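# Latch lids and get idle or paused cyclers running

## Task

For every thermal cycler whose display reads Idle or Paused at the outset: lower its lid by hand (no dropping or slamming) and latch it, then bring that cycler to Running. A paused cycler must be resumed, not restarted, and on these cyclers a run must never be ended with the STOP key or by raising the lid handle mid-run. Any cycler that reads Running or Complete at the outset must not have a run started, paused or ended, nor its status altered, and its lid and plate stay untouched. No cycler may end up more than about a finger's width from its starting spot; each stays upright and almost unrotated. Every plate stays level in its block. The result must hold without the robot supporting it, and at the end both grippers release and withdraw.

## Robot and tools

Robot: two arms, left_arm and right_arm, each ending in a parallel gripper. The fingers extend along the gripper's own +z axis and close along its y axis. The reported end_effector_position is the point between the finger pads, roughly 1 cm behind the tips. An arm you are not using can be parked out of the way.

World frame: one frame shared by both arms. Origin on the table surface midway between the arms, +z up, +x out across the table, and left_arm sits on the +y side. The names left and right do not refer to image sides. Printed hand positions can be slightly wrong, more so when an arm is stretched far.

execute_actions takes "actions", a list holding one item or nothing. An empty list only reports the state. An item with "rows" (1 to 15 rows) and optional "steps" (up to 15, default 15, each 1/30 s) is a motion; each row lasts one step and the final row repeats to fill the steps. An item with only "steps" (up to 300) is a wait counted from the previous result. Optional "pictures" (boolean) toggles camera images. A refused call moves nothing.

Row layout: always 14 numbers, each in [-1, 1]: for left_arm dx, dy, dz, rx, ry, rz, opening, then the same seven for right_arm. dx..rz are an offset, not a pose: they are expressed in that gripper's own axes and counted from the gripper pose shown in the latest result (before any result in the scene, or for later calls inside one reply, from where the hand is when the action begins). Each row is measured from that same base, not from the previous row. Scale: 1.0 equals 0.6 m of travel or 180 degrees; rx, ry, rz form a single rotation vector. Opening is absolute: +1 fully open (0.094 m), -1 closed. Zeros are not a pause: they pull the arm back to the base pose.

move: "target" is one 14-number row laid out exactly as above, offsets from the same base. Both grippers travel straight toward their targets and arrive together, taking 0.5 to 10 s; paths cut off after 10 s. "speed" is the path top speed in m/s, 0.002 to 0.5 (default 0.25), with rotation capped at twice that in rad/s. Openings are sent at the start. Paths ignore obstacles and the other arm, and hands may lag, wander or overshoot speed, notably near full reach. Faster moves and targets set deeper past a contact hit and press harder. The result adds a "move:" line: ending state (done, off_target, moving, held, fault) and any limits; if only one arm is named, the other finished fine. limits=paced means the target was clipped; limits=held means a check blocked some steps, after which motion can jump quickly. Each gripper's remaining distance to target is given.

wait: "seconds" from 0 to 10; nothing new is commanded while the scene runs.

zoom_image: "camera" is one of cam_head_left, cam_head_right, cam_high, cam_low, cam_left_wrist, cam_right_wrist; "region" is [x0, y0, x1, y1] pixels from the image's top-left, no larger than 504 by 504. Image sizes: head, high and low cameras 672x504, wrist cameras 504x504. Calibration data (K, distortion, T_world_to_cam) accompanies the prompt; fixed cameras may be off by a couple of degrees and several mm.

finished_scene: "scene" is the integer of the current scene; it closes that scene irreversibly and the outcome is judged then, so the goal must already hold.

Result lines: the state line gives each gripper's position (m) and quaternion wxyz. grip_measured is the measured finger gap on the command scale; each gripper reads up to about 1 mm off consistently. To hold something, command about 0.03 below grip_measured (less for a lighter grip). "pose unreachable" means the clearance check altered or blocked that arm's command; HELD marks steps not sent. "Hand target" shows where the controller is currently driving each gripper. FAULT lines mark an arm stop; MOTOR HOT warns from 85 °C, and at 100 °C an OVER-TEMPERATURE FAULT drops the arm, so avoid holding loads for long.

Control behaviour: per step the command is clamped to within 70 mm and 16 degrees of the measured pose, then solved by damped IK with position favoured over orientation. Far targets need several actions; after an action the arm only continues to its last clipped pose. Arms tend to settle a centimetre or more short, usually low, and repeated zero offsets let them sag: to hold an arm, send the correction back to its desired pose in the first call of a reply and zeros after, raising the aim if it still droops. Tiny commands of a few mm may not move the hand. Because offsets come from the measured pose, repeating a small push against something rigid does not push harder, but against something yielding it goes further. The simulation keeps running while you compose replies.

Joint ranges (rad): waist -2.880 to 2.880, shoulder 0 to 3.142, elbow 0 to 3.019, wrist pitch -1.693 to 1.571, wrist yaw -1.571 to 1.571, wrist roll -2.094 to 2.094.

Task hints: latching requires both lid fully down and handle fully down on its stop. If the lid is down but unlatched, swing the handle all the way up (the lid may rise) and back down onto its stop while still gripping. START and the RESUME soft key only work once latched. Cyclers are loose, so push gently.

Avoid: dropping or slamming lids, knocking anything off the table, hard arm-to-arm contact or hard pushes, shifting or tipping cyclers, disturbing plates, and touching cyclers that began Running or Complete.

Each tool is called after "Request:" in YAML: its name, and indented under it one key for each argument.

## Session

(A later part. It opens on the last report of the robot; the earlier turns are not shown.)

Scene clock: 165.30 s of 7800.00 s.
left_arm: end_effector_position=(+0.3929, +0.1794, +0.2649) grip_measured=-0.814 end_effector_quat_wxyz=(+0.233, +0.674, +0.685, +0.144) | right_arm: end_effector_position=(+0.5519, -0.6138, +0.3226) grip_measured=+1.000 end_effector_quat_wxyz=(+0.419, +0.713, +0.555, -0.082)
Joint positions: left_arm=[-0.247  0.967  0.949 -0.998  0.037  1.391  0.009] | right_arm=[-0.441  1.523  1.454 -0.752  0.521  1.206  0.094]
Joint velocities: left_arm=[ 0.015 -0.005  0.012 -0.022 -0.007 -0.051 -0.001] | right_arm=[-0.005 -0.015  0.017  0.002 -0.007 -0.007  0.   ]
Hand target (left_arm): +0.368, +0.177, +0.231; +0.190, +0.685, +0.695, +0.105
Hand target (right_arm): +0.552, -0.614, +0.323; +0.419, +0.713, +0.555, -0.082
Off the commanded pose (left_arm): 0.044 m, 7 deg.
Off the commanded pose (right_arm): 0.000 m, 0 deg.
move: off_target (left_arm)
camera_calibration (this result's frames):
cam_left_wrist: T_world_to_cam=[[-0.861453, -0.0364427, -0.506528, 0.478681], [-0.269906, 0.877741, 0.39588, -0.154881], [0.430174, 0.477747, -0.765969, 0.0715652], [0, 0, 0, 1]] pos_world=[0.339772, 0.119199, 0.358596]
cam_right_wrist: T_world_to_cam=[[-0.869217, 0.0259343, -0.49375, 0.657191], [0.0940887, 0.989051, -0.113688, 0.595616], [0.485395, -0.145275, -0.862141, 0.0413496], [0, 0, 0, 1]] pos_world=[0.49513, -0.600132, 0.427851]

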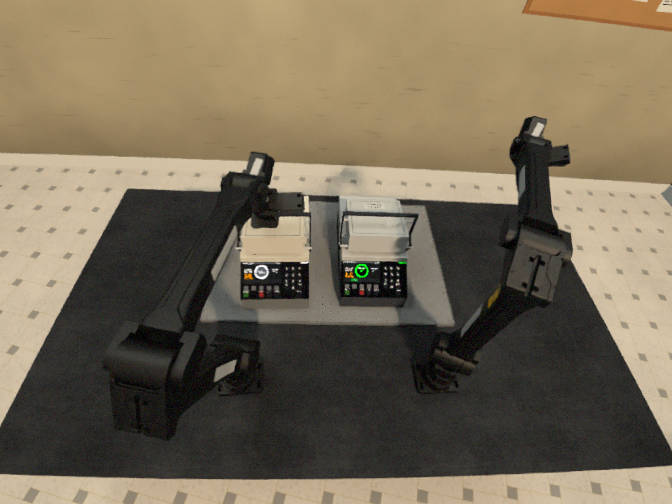

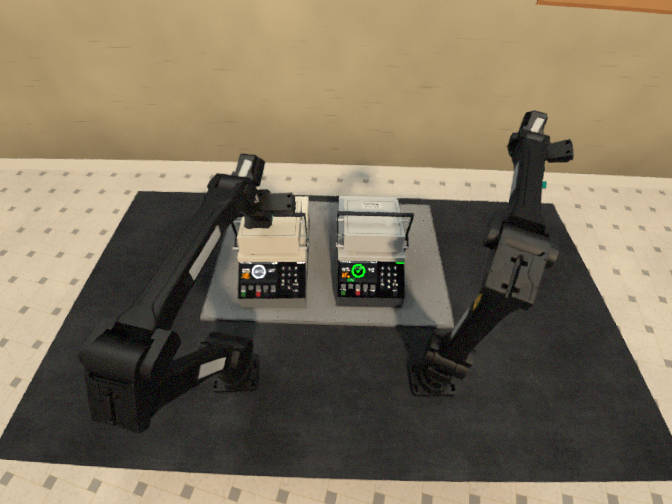

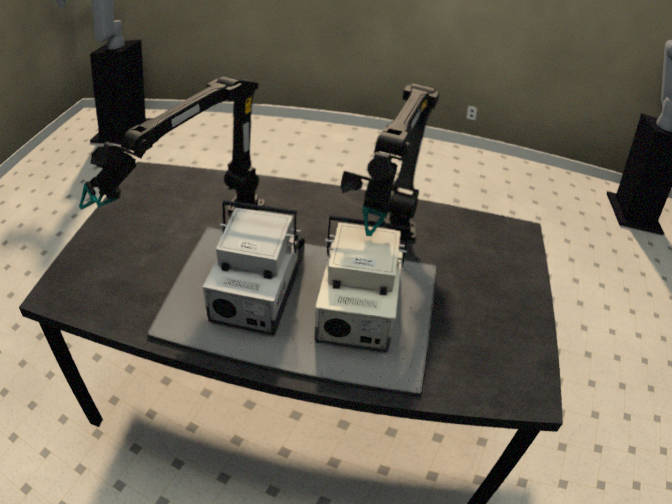

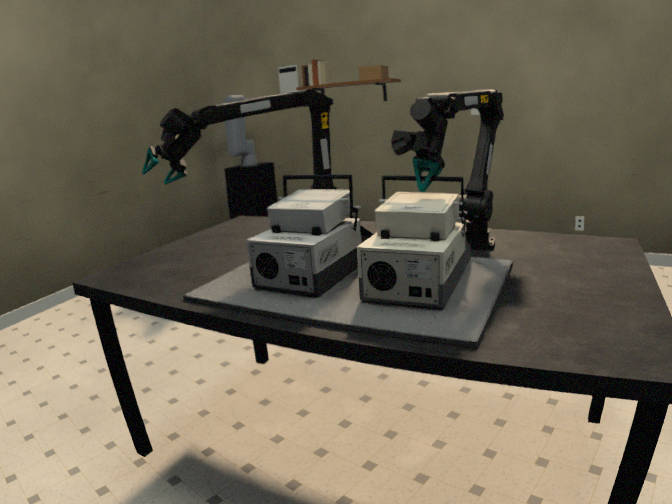

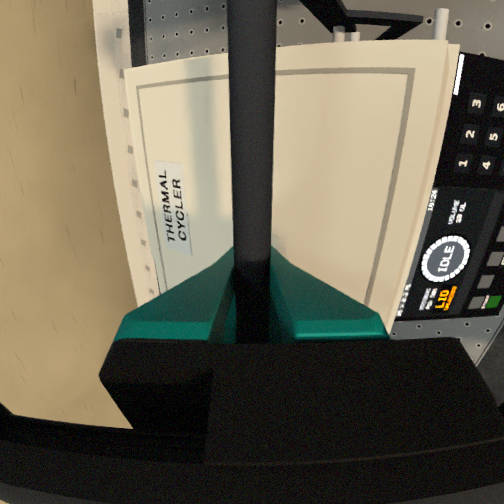

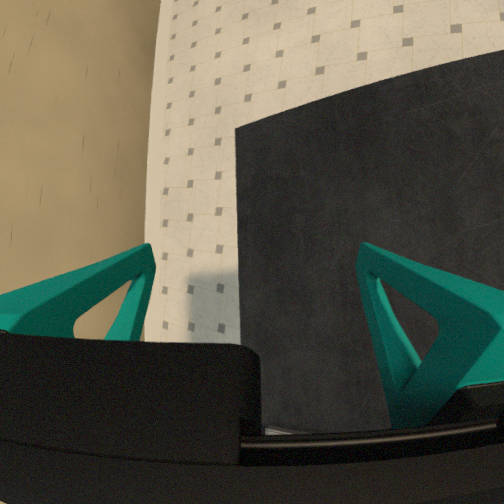

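Request:
move:
  target: [0,-0.13,0.02,0,0,0,-0.87,0,0,0,0,0,0,1]
  speed: 0.03

Request:
move:
  target: [0,-0.12,0.06,0,0,0,-0.87,0,0,0,0,0,0,1]
  speed: 0.03

Request:
move:
  target: [0,-0.08,0.08,0,0,0,-0.87,0,0,0,0,0,0,1]
  speed: 0.03

Scene clock: 174.40 s of 7800.00 s.
left_arm: end_effector_position=(+0.3514, +0.1767, +0.2481) grip_measured=-0.814 end_effector_quat_wxyz=(+0.266, +0.667, +0.673, +0.175) | right_arm: end_effector_position=(+0.5519, -0.6138, +0.3226) grip_measured=+1.000 end_effector_quat_wxyz=(+0.419, +0.713, +0.555, -0.082)
Joint positions: left_arm=[-0.294  0.789  0.781 -0.914 -0.001  1.362  0.009] | right_arm=[-0.441  1.523  1.454 -0.752  0.521  1.206  0.094]
Joint velocities: left_arm=[ 0.005  0.005 -0.022  0.002  0.037 -0.007 -0.   ] | right_arm=[-0.015  0.005 -0.017 -0.012  0.007 -0.051  0.   ]
Hand target (left_arm): +0.333, +0.175, +0.216; +0.233, +0.674, +0.686, +0.144
Hand target (right_arm): +0.552, -0.614, +0.323; +0.419, +0.713, +0.555, -0.082
Off the commanded pose (left_arm): 0.039 m, 5 deg.
Off the commanded pose (right_arm): 0.000 m, 0 deg.
After step 90, 3.23 s passed at rest.
move: off_target (left_arm)
camera_calibration (this result's frames):
cam_left_wrist: T_world_to_cam=[[-0.809382, -0.0358781, -0.586186, 0.43567], [-0.305018, 0.878633, 0.367379, -0.137831], [0.501862, 0.476147, -0.722093, 0.0421182], [0, 0, 0, 1]] pos_world=[0.289445, 0.11668, 0.336433]
cam_right_wrist: T_world_to_cam=[[-0.869217, 0.0259343, -0.49375, 0.657191], [0.0940887, 0.989051, -0.113688, 0.595616], [0.485395, -0.145275, -0.862141, 0.0413496], [0, 0, 0, 1]] pos_world=[0.49513, -0.600132, 0.427851]

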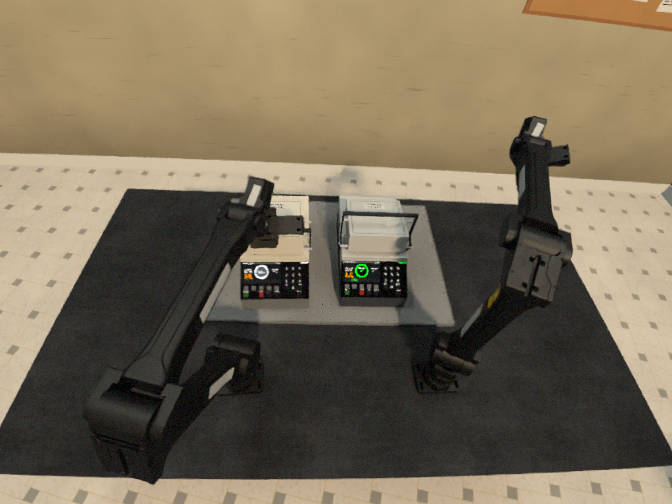

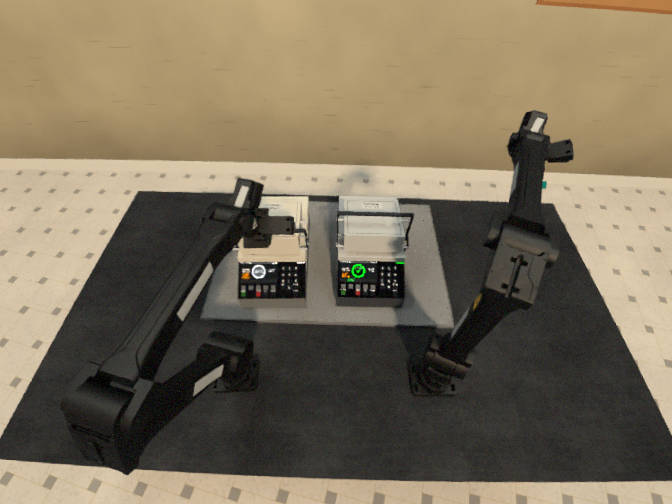

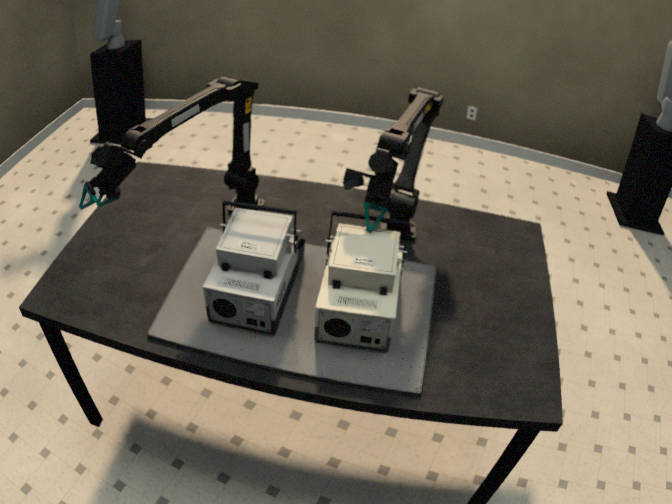

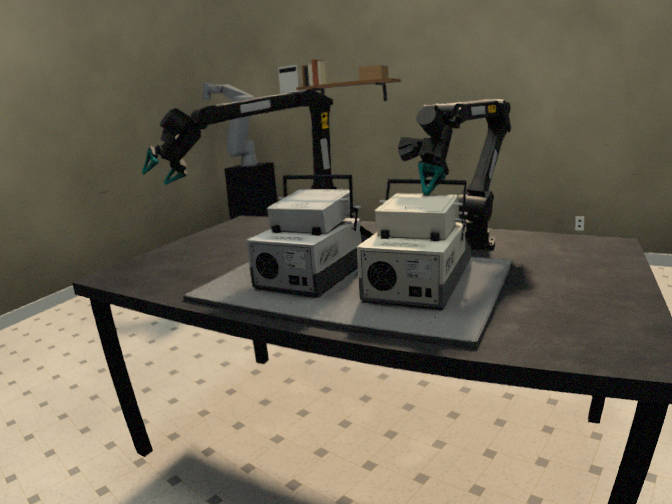

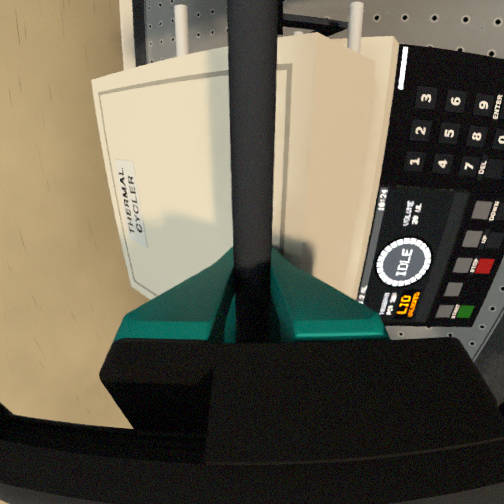

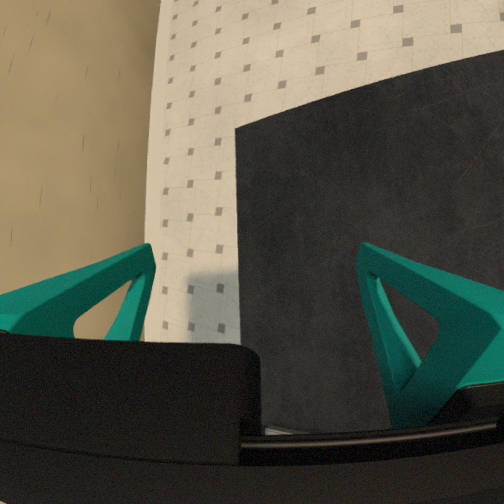

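Scene clock: 177.30 s of 7800.00 s.
left_arm: end_effector_position=(+0.3476, +0.1762, +0.2433) grip_measured=-0.815 end_effector_quat_wxyz=(+0.322, +0.648, +0.647, +0.238) | right_arm: end_effector_position=(+0.5519, -0.6138, +0.3226) grip_measured=+1.000 end_effector_quat_wxyz=(+0.419, +0.713, +0.555, -0.082)
Joint positions: left_arm=[-0.33   0.674  0.649 -0.724 -0.064  1.363  0.009] | right_arm=[-0.441  1.523  1.454 -0.752  0.521  1.206  0.094]
Joint velocities: left_arm=[ 0.005  0.005  0.002  0.002 -0.037  0.007  0.001] | right_arm=[-0.015 -0.015 -0.007 -0.002 -0.051  0.022  0.   ]
Hand target (left_arm): +0.316, +0.172, +0.182; +0.265, +0.667, +0.674, +0.177
Hand target (right_arm): +0.552, -0.614, +0.323; +0.419, +0.713, +0.555, -0.082
Off the commanded pose (left_arm): 0.074 m, 10 deg.
Off the commanded pose (right_arm): 0.000 m, 0 deg.
move: off_target (left_arm)
camera_calibration (this result's frames):
cam_left_wrist: T_world_to_cam=[[-0.691619, -0.0334342, -0.721488, 0.421296], [-0.370668, 0.873777, 0.314831, -0.100311], [0.619894, 0.485176, -0.616714, -0.0275468], [0, 0, 0, 1]] pos_world=[0.27127, 0.1151, 0.318552]
cam_right_wrist: T_world_to_cam=[[-0.869217, 0.0259343, -0.49375, 0.657191], [0.0940887, 0.989051, -0.113688, 0.595616], [0.485395, -0.145275, -0.862141, 0.0413496], [0, 0, 0, 1]] pos_world=[0.49513, -0.600132, 0.427851]

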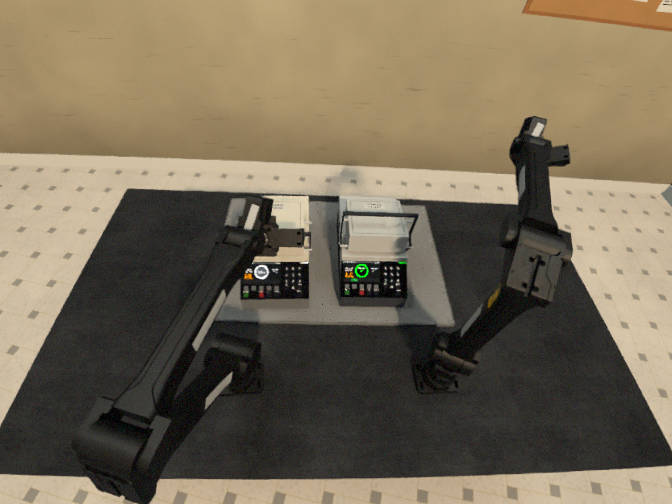

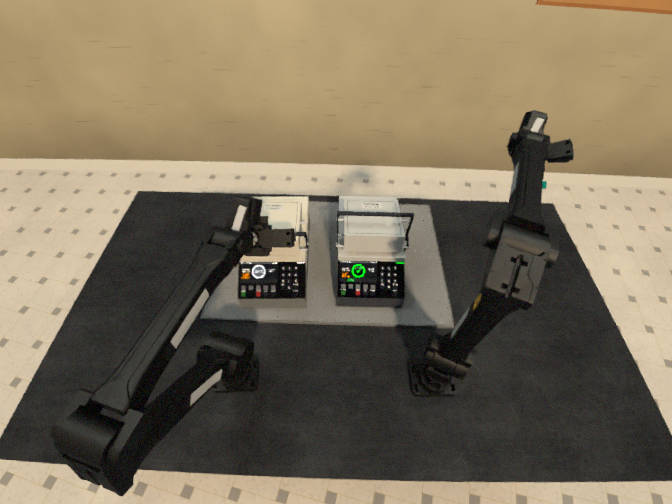

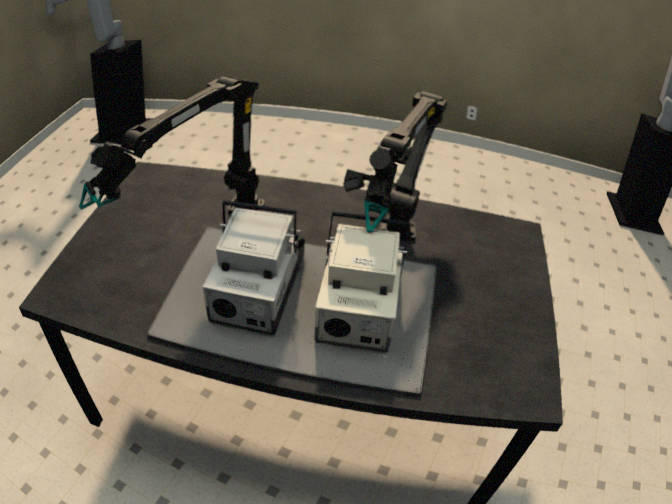

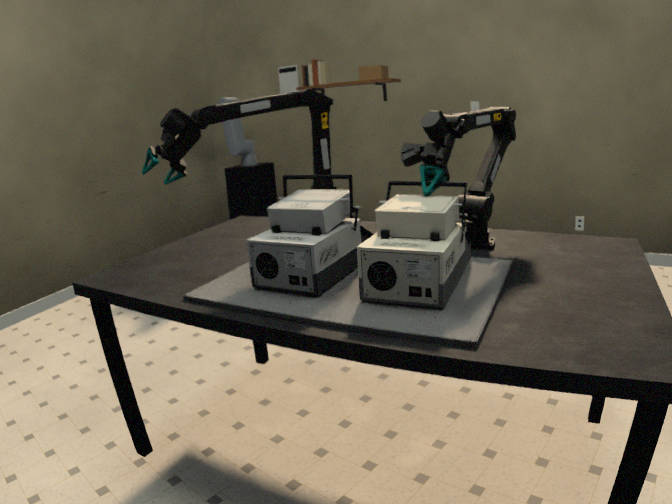

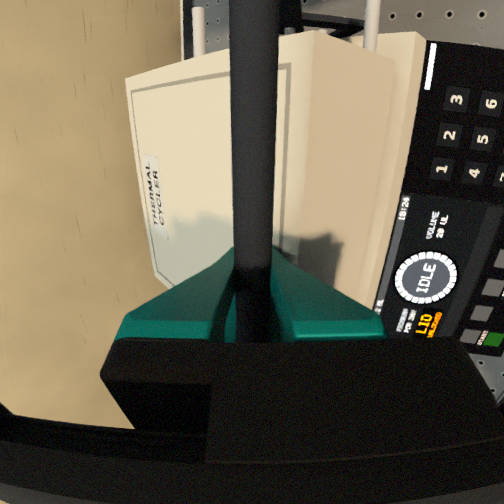

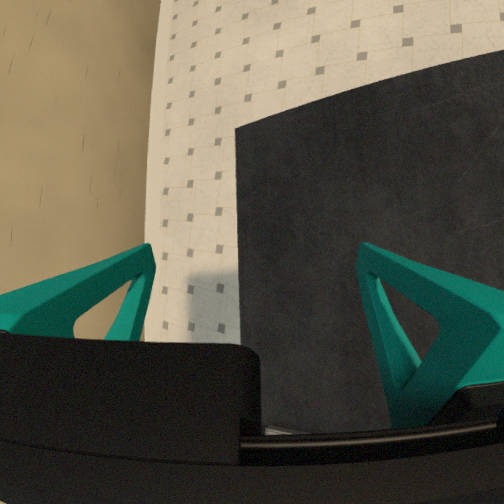

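Scene clock: 179.80 s of 7800.00 s.
left_arm: end_effector_position=(+0.3503, +0.1760, +0.2448) grip_measured=-0.815 end_effector_quat_wxyz=(+0.368, +0.630, +0.622, +0.284) | right_arm: end_effector_position=(+0.5519, -0.6138, +0.3226) grip_measured=+1.000 end_effector_quat_wxyz=(+0.419, +0.713, +0.555, -0.082)
Joint positions: left_arm=[-0.346  0.607  0.56  -0.56  -0.096  1.383  0.009] | right_arm=[-0.441  1.523  1.454 -0.752  0.521  1.206  0.094]
Joint velocities: left_arm=[-0.015  0.005 -0.002 -0.002 -0.022  0.007 -0.001] | right_arm=[ 0.015 -0.015 -0.027  0.002  0.007 -0.007  0.   ]
Hand target (left_arm): +0.341, +0.172, +0.180; +0.321, +0.648, +0.648, +0.239
Hand target (right_arm): +0.552, -0.614, +0.323; +0.419, +0.713, +0.555, -0.082
Off the commanded pose (left_arm): 0.069 m, 8 deg.
Off the commanded pose (right_arm): 0.000 m, 0 deg.
move: off_target (left_arm)
camera_calibration (this result's frames):
cam_left_wrist: T_world_to_cam=[[-0.580421, -0.0313633, -0.813712, 0.407477], [-0.409919, 0.874671, 0.258683, -0.0722645], [0.703617, 0.483701, -0.520534, -0.0807844], [0, 0, 0, 1]] pos_world=[0.263727, 0.115063, 0.308211]
cam_right_wrist: T_world_to_cam=[[-0.869217, 0.0259343, -0.49375, 0.657191], [0.0940887, 0.989051, -0.113688, 0.595616], [0.485395, -0.145275, -0.862141, 0.0413496], [0, 0, 0, 1]] pos_world=[0.49513, -0.600132, 0.427851]

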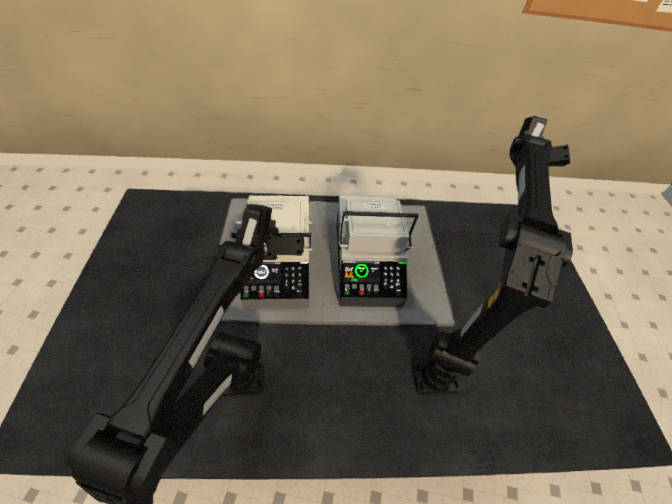

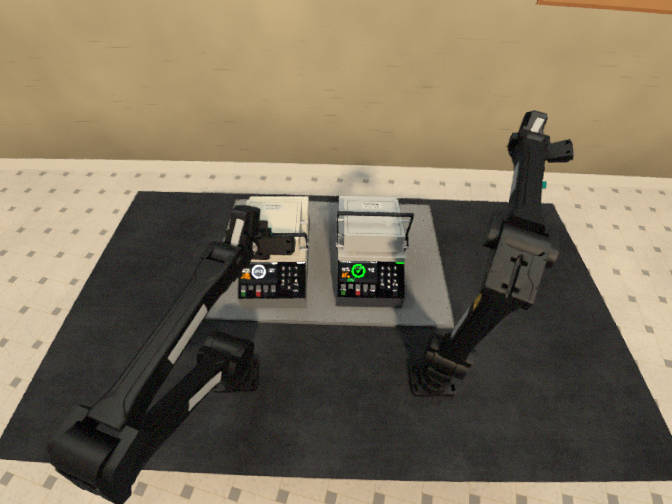

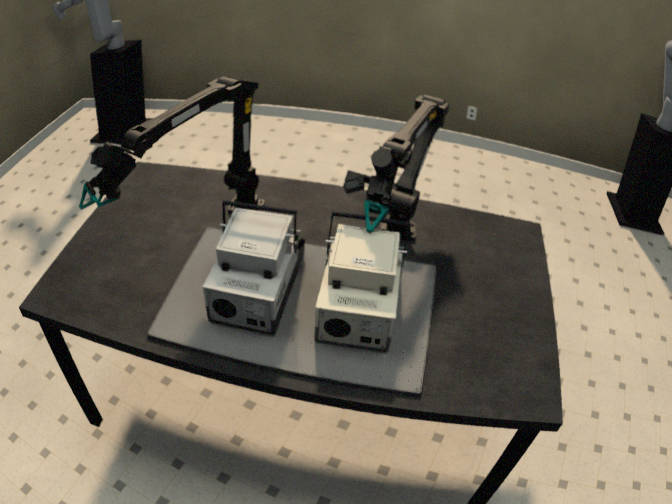

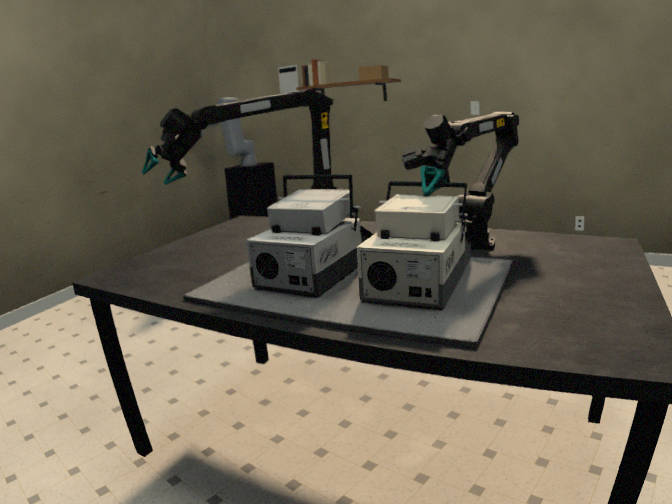

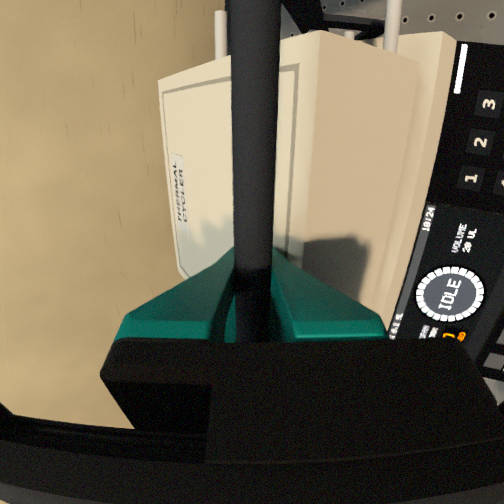

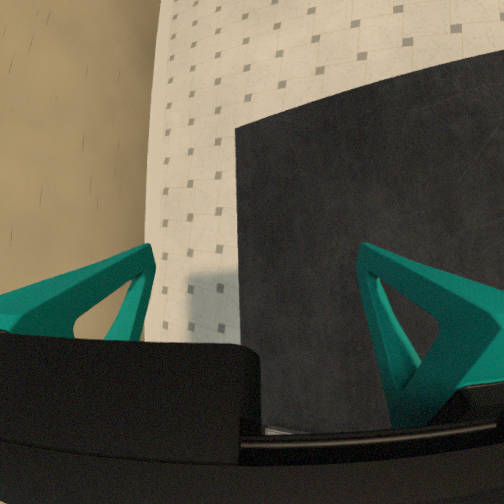

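Request:
move:
  target: [0,-0.1,-0.03,0.1,0,0,-0.87,0,0,0,0,0,0,1]
  speed: 0.03

Request:
move:
  target: [0,-0.11,0,0.03,0,0,-0.87,0,0,0,0,0,0,1]
  speed: 0.03

Request:
move:
  target: [0,-0.1,0.04,0.03,0,0,-0.87,0,0,0,0,0,0,1]
  speed: 0.03

Scene clock: 193.10 s of 7800.00 s.
left_arm: end_effector_position=(+0.3475, +0.1759, +0.2453) grip_measured=-0.817 end_effector_quat_wxyz=(+0.331, +0.648, +0.640, +0.246) | right_arm: end_effector_position=(+0.5519, -0.6138, +0.3226) grip_measured=+1.000 end_effector_quat_wxyz=(+0.419, +0.713, +0.555, -0.082)
Joint positions: left_arm=[-0.331  0.658  0.636 -0.699 -0.064  1.375  0.009] | right_arm=[-0.441  1.523  1.454 -0.752  0.521  1.206  0.094]
Joint velocities: left_arm=[-0.005 -0.015 -0.032  0.002  0.037  0.007  0.001] | right_arm=[ 0.005 -0.015 -0.012 -0.007  0.022  0.022  0.   ]
Hand target (left_arm): +0.307, +0.176, +0.208; +0.269, +0.678, +0.659, +0.186
Hand target (right_arm): +0.552, -0.614, +0.323; +0.419, +0.713, +0.555, -0.082
Off the commanded pose (left_arm): 0.061 m, 11 deg.
Off the commanded pose (right_arm): 0.000 m, 0 deg.
After step 90, 4.83 s passed at rest.
move: off_target (left_arm)
camera_calibration (this result's frames):
cam_left_wrist: T_world_to_cam=[[-0.671471, -0.0262565, -0.740565, 0.419111], [-0.371717, 0.876478, 0.305961, -0.0986762], [0.641056, 0.480725, -0.59829, -0.0371494], [0, 0, 0, 1]] pos_world=[0.268556, 0.115351, 0.318344]
cam_right_wrist: T_world_to_cam=[[-0.869217, 0.0259343, -0.49375, 0.657191], [0.0940887, 0.989051, -0.113688, 0.595616], [0.485395, -0.145275, -0.862141, 0.0413496], [0, 0, 0, 1]] pos_world=[0.49513, -0.600132, 0.427851]

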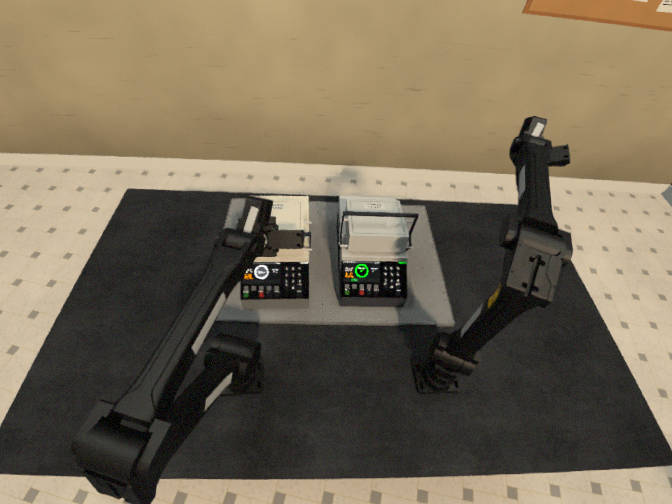

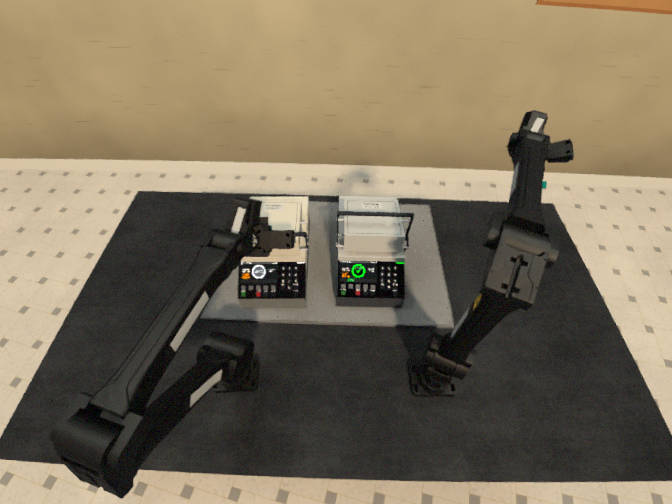

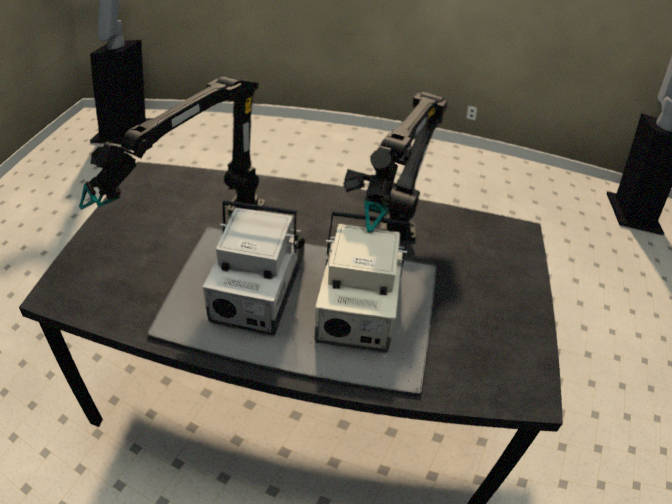

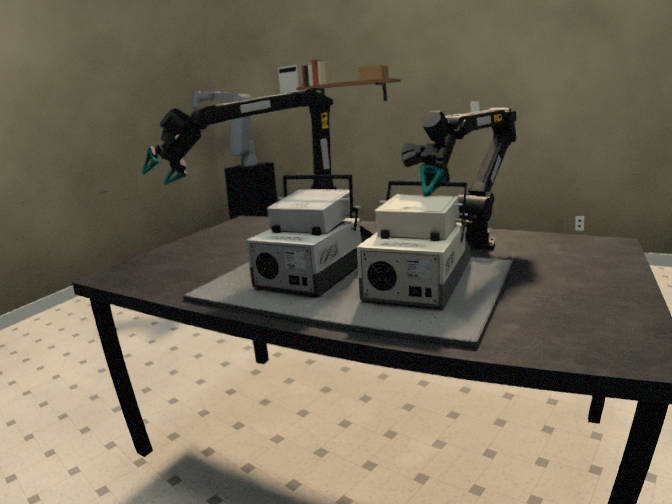

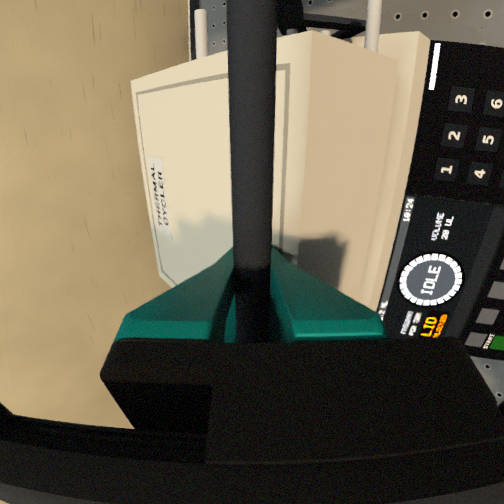

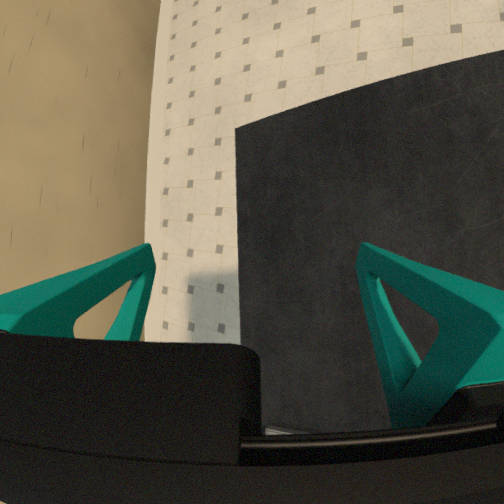

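Scene clock: 195.53 s of 7800.00 s.
left_arm: end_effector_position=(+0.3468, +0.1763, +0.2441) grip_measured=-0.817 end_effector_quat_wxyz=(+0.346, +0.640, +0.633, +0.265) | right_arm: end_effector_position=(+0.5519, -0.6138, +0.3226) grip_measured=+1.000 end_effector_quat_wxyz=(+0.419, +0.713, +0.555, -0.082)
Joint positions: left_arm=[-0.343  0.629  0.6   -0.644 -0.088  1.375  0.009] | right_arm=[-0.441  1.523  1.454 -0.752  0.521  1.206  0.094]
Joint velocities: left_arm=[ 0.005  0.005 -0.012 -0.012  0.051  0.007  0.001] | right_arm=[ 0.005 -0.005 -0.012  0.007 -0.007  0.066  0.   ]
Hand target (left_arm): +0.311, +0.174, +0.197; +0.300, +0.663, +0.651, +0.217
Hand target (right_arm): +0.552, -0.614, +0.323; +0.419, +0.713, +0.555, -0.082
Off the commanded pose (left_arm): 0.065 m, 8 deg.
Off the commanded pose (right_arm): 0.000 m, 0 deg.
move: off_target (left_arm)
camera_calibration (this result's frames):
cam_left_wrist: T_world_to_cam=[[-0.633495, -0.0279242, -0.773243, 0.41283], [-0.392115, 0.873103, 0.289718, -0.0872499], [0.667031, 0.486735, -0.564056, -0.0559895], [0, 0, 0, 1]] pos_world=[0.264661, 0.114958, 0.312915]
cam_right_wrist: T_world_to_cam=[[-0.869217, 0.0259343, -0.49375, 0.657191], [0.0940887, 0.989051, -0.113688, 0.595616], [0.485395, -0.145275, -0.862141, 0.0413496], [0, 0, 0, 1]] pos_world=[0.49513, -0.600132, 0.427851]

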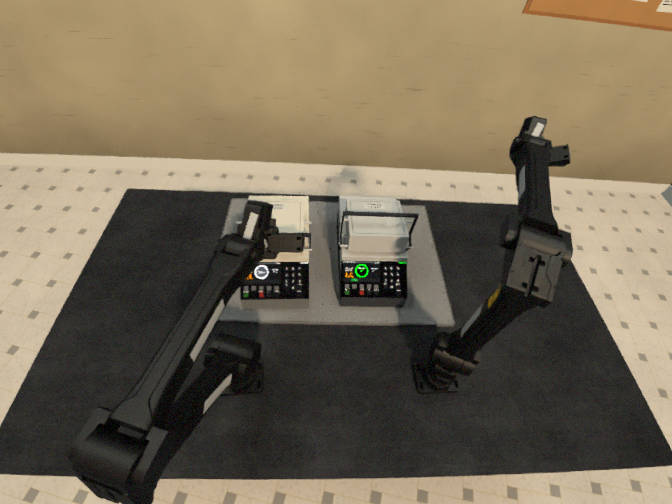

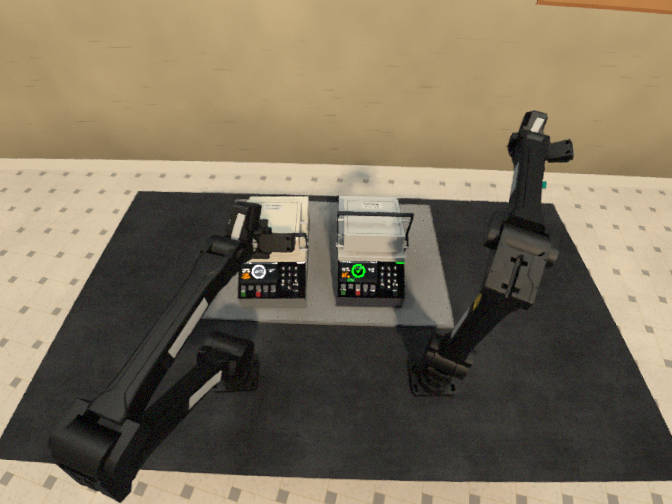

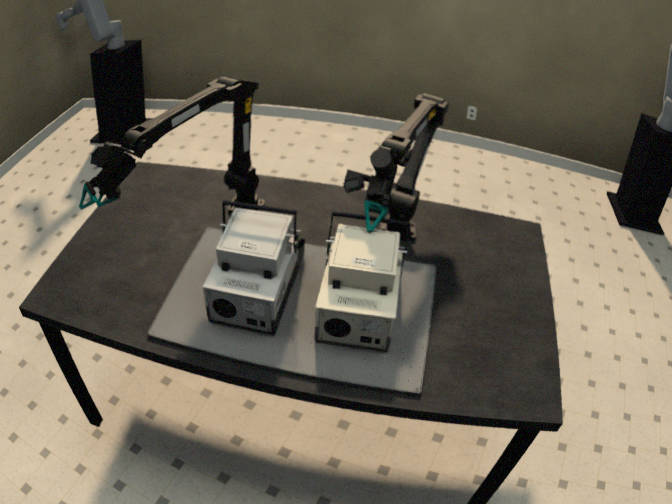

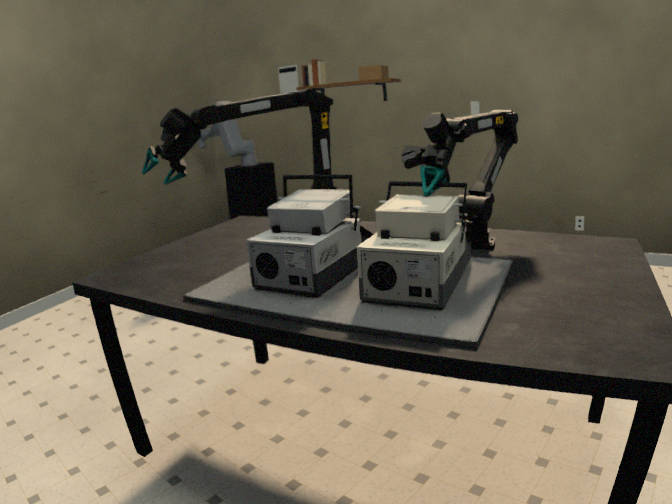

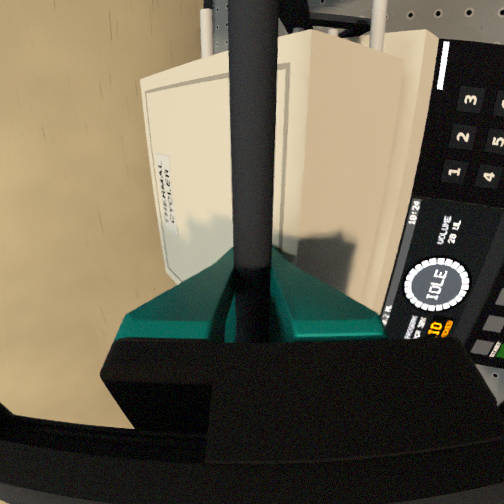

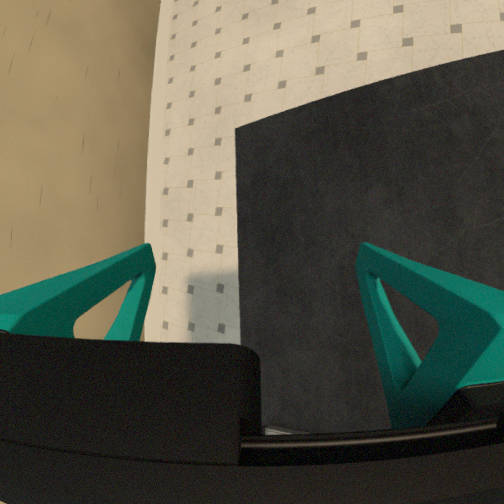

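Scene clock: 197.90 s of 7800.00 s.
left_arm: end_effector_position=(+0.3472, +0.1760, +0.2431) grip_measured=-0.817 end_effector_quat_wxyz=(+0.362, +0.633, +0.624, +0.281) | right_arm: end_effector_position=(+0.5519, -0.6138, +0.3226) grip_measured=+1.000 end_effector_quat_wxyz=(+0.419, +0.713, +0.555, -0.082)
Joint positions: left_arm=[-0.35   0.603  0.563 -0.581 -0.1    1.38   0.009] | right_arm=[-0.441  1.523  1.454 -0.752  0.521  1.206  0.094]
Joint velocities: left_arm=[-0.015  0.005 -0.002  0.007 -0.051  0.037  0.001] | right_arm=[-0.005 -0.015 -0.002 -0.017 -0.007  0.007  0.   ]
Hand target (left_arm): +0.327, +0.173, +0.186; +0.314, +0.655, +0.645, +0.235
Hand target (right_arm): +0.552, -0.614, +0.323; +0.419, +0.713, +0.555, -0.082
Off the commanded pose (left_arm): 0.064 m, 8 deg.
Off the commanded pose (right_arm): 0.000 m, 0 deg.
move: off_target (left_arm)
camera_calibration (this result's frames):
cam_left_wrist: T_world_to_cam=[[-0.592206, -0.0293123, -0.805253, 0.406054], [-0.406859, 0.873471, 0.26742, -0.0761056], [0.695527, 0.485992, -0.529201, -0.0749798], [0, 0, 0, 1]] pos_world=[0.261654, 0.114818, 0.307649]
cam_right_wrist: T_world_to_cam=[[-0.869217, 0.0259343, -0.49375, 0.657191], [0.0940887, 0.989051, -0.113688, 0.595616], [0.485395, -0.145275, -0.862141, 0.0413496], [0, 0, 0, 1]] pos_world=[0.49513, -0.600132, 0.427851]

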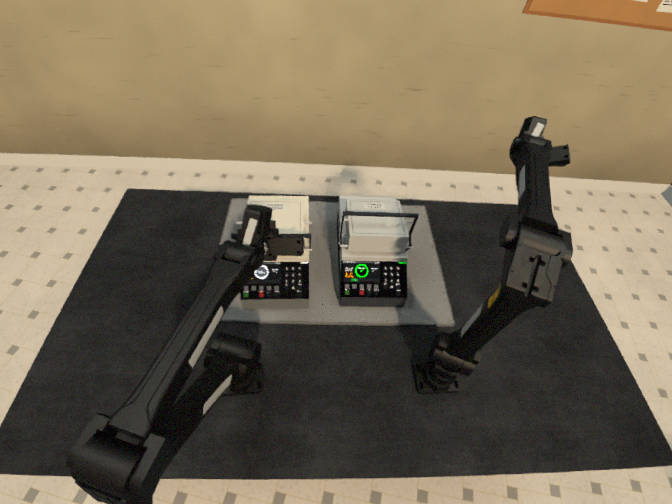

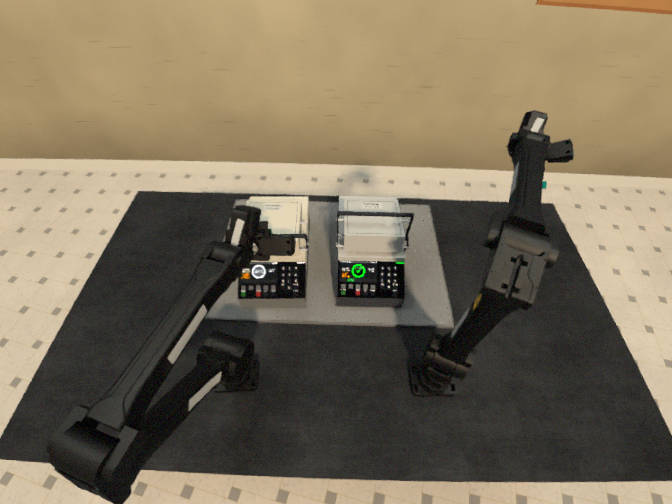

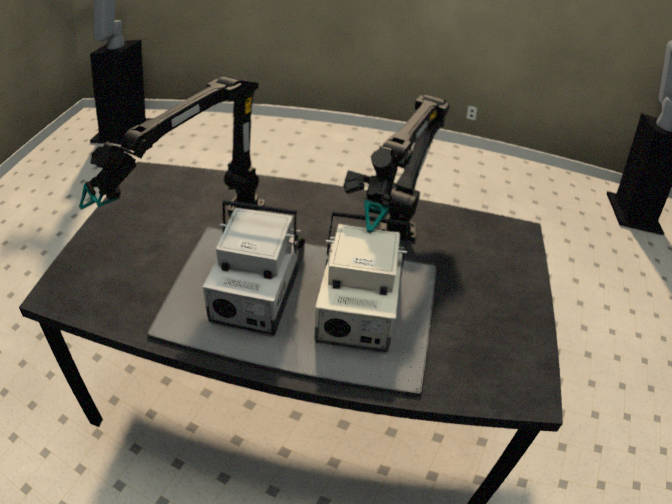

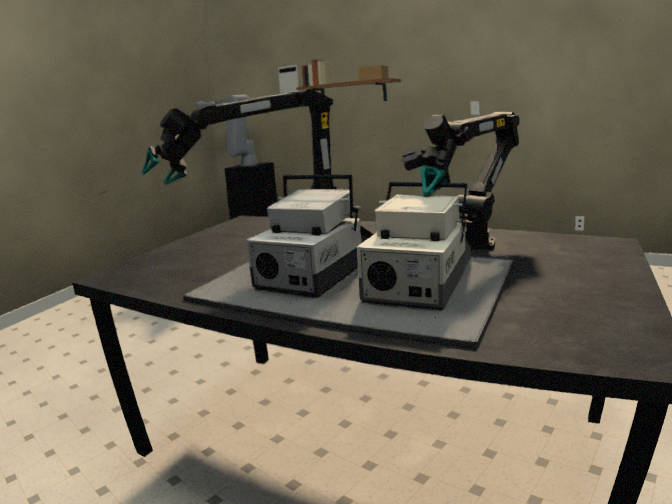

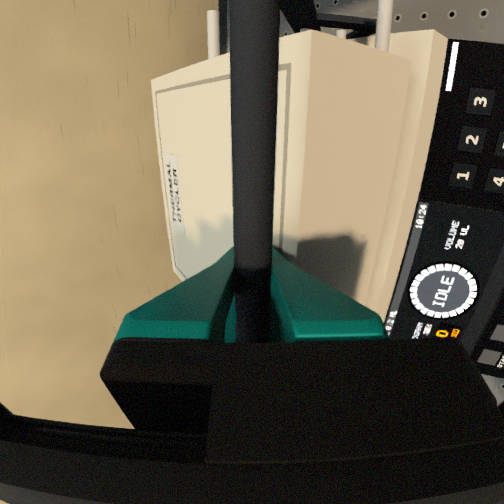

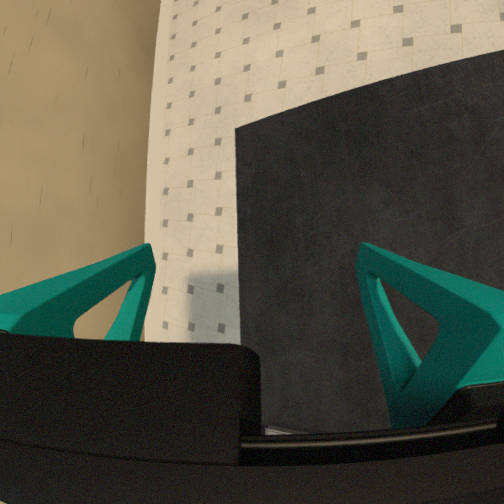

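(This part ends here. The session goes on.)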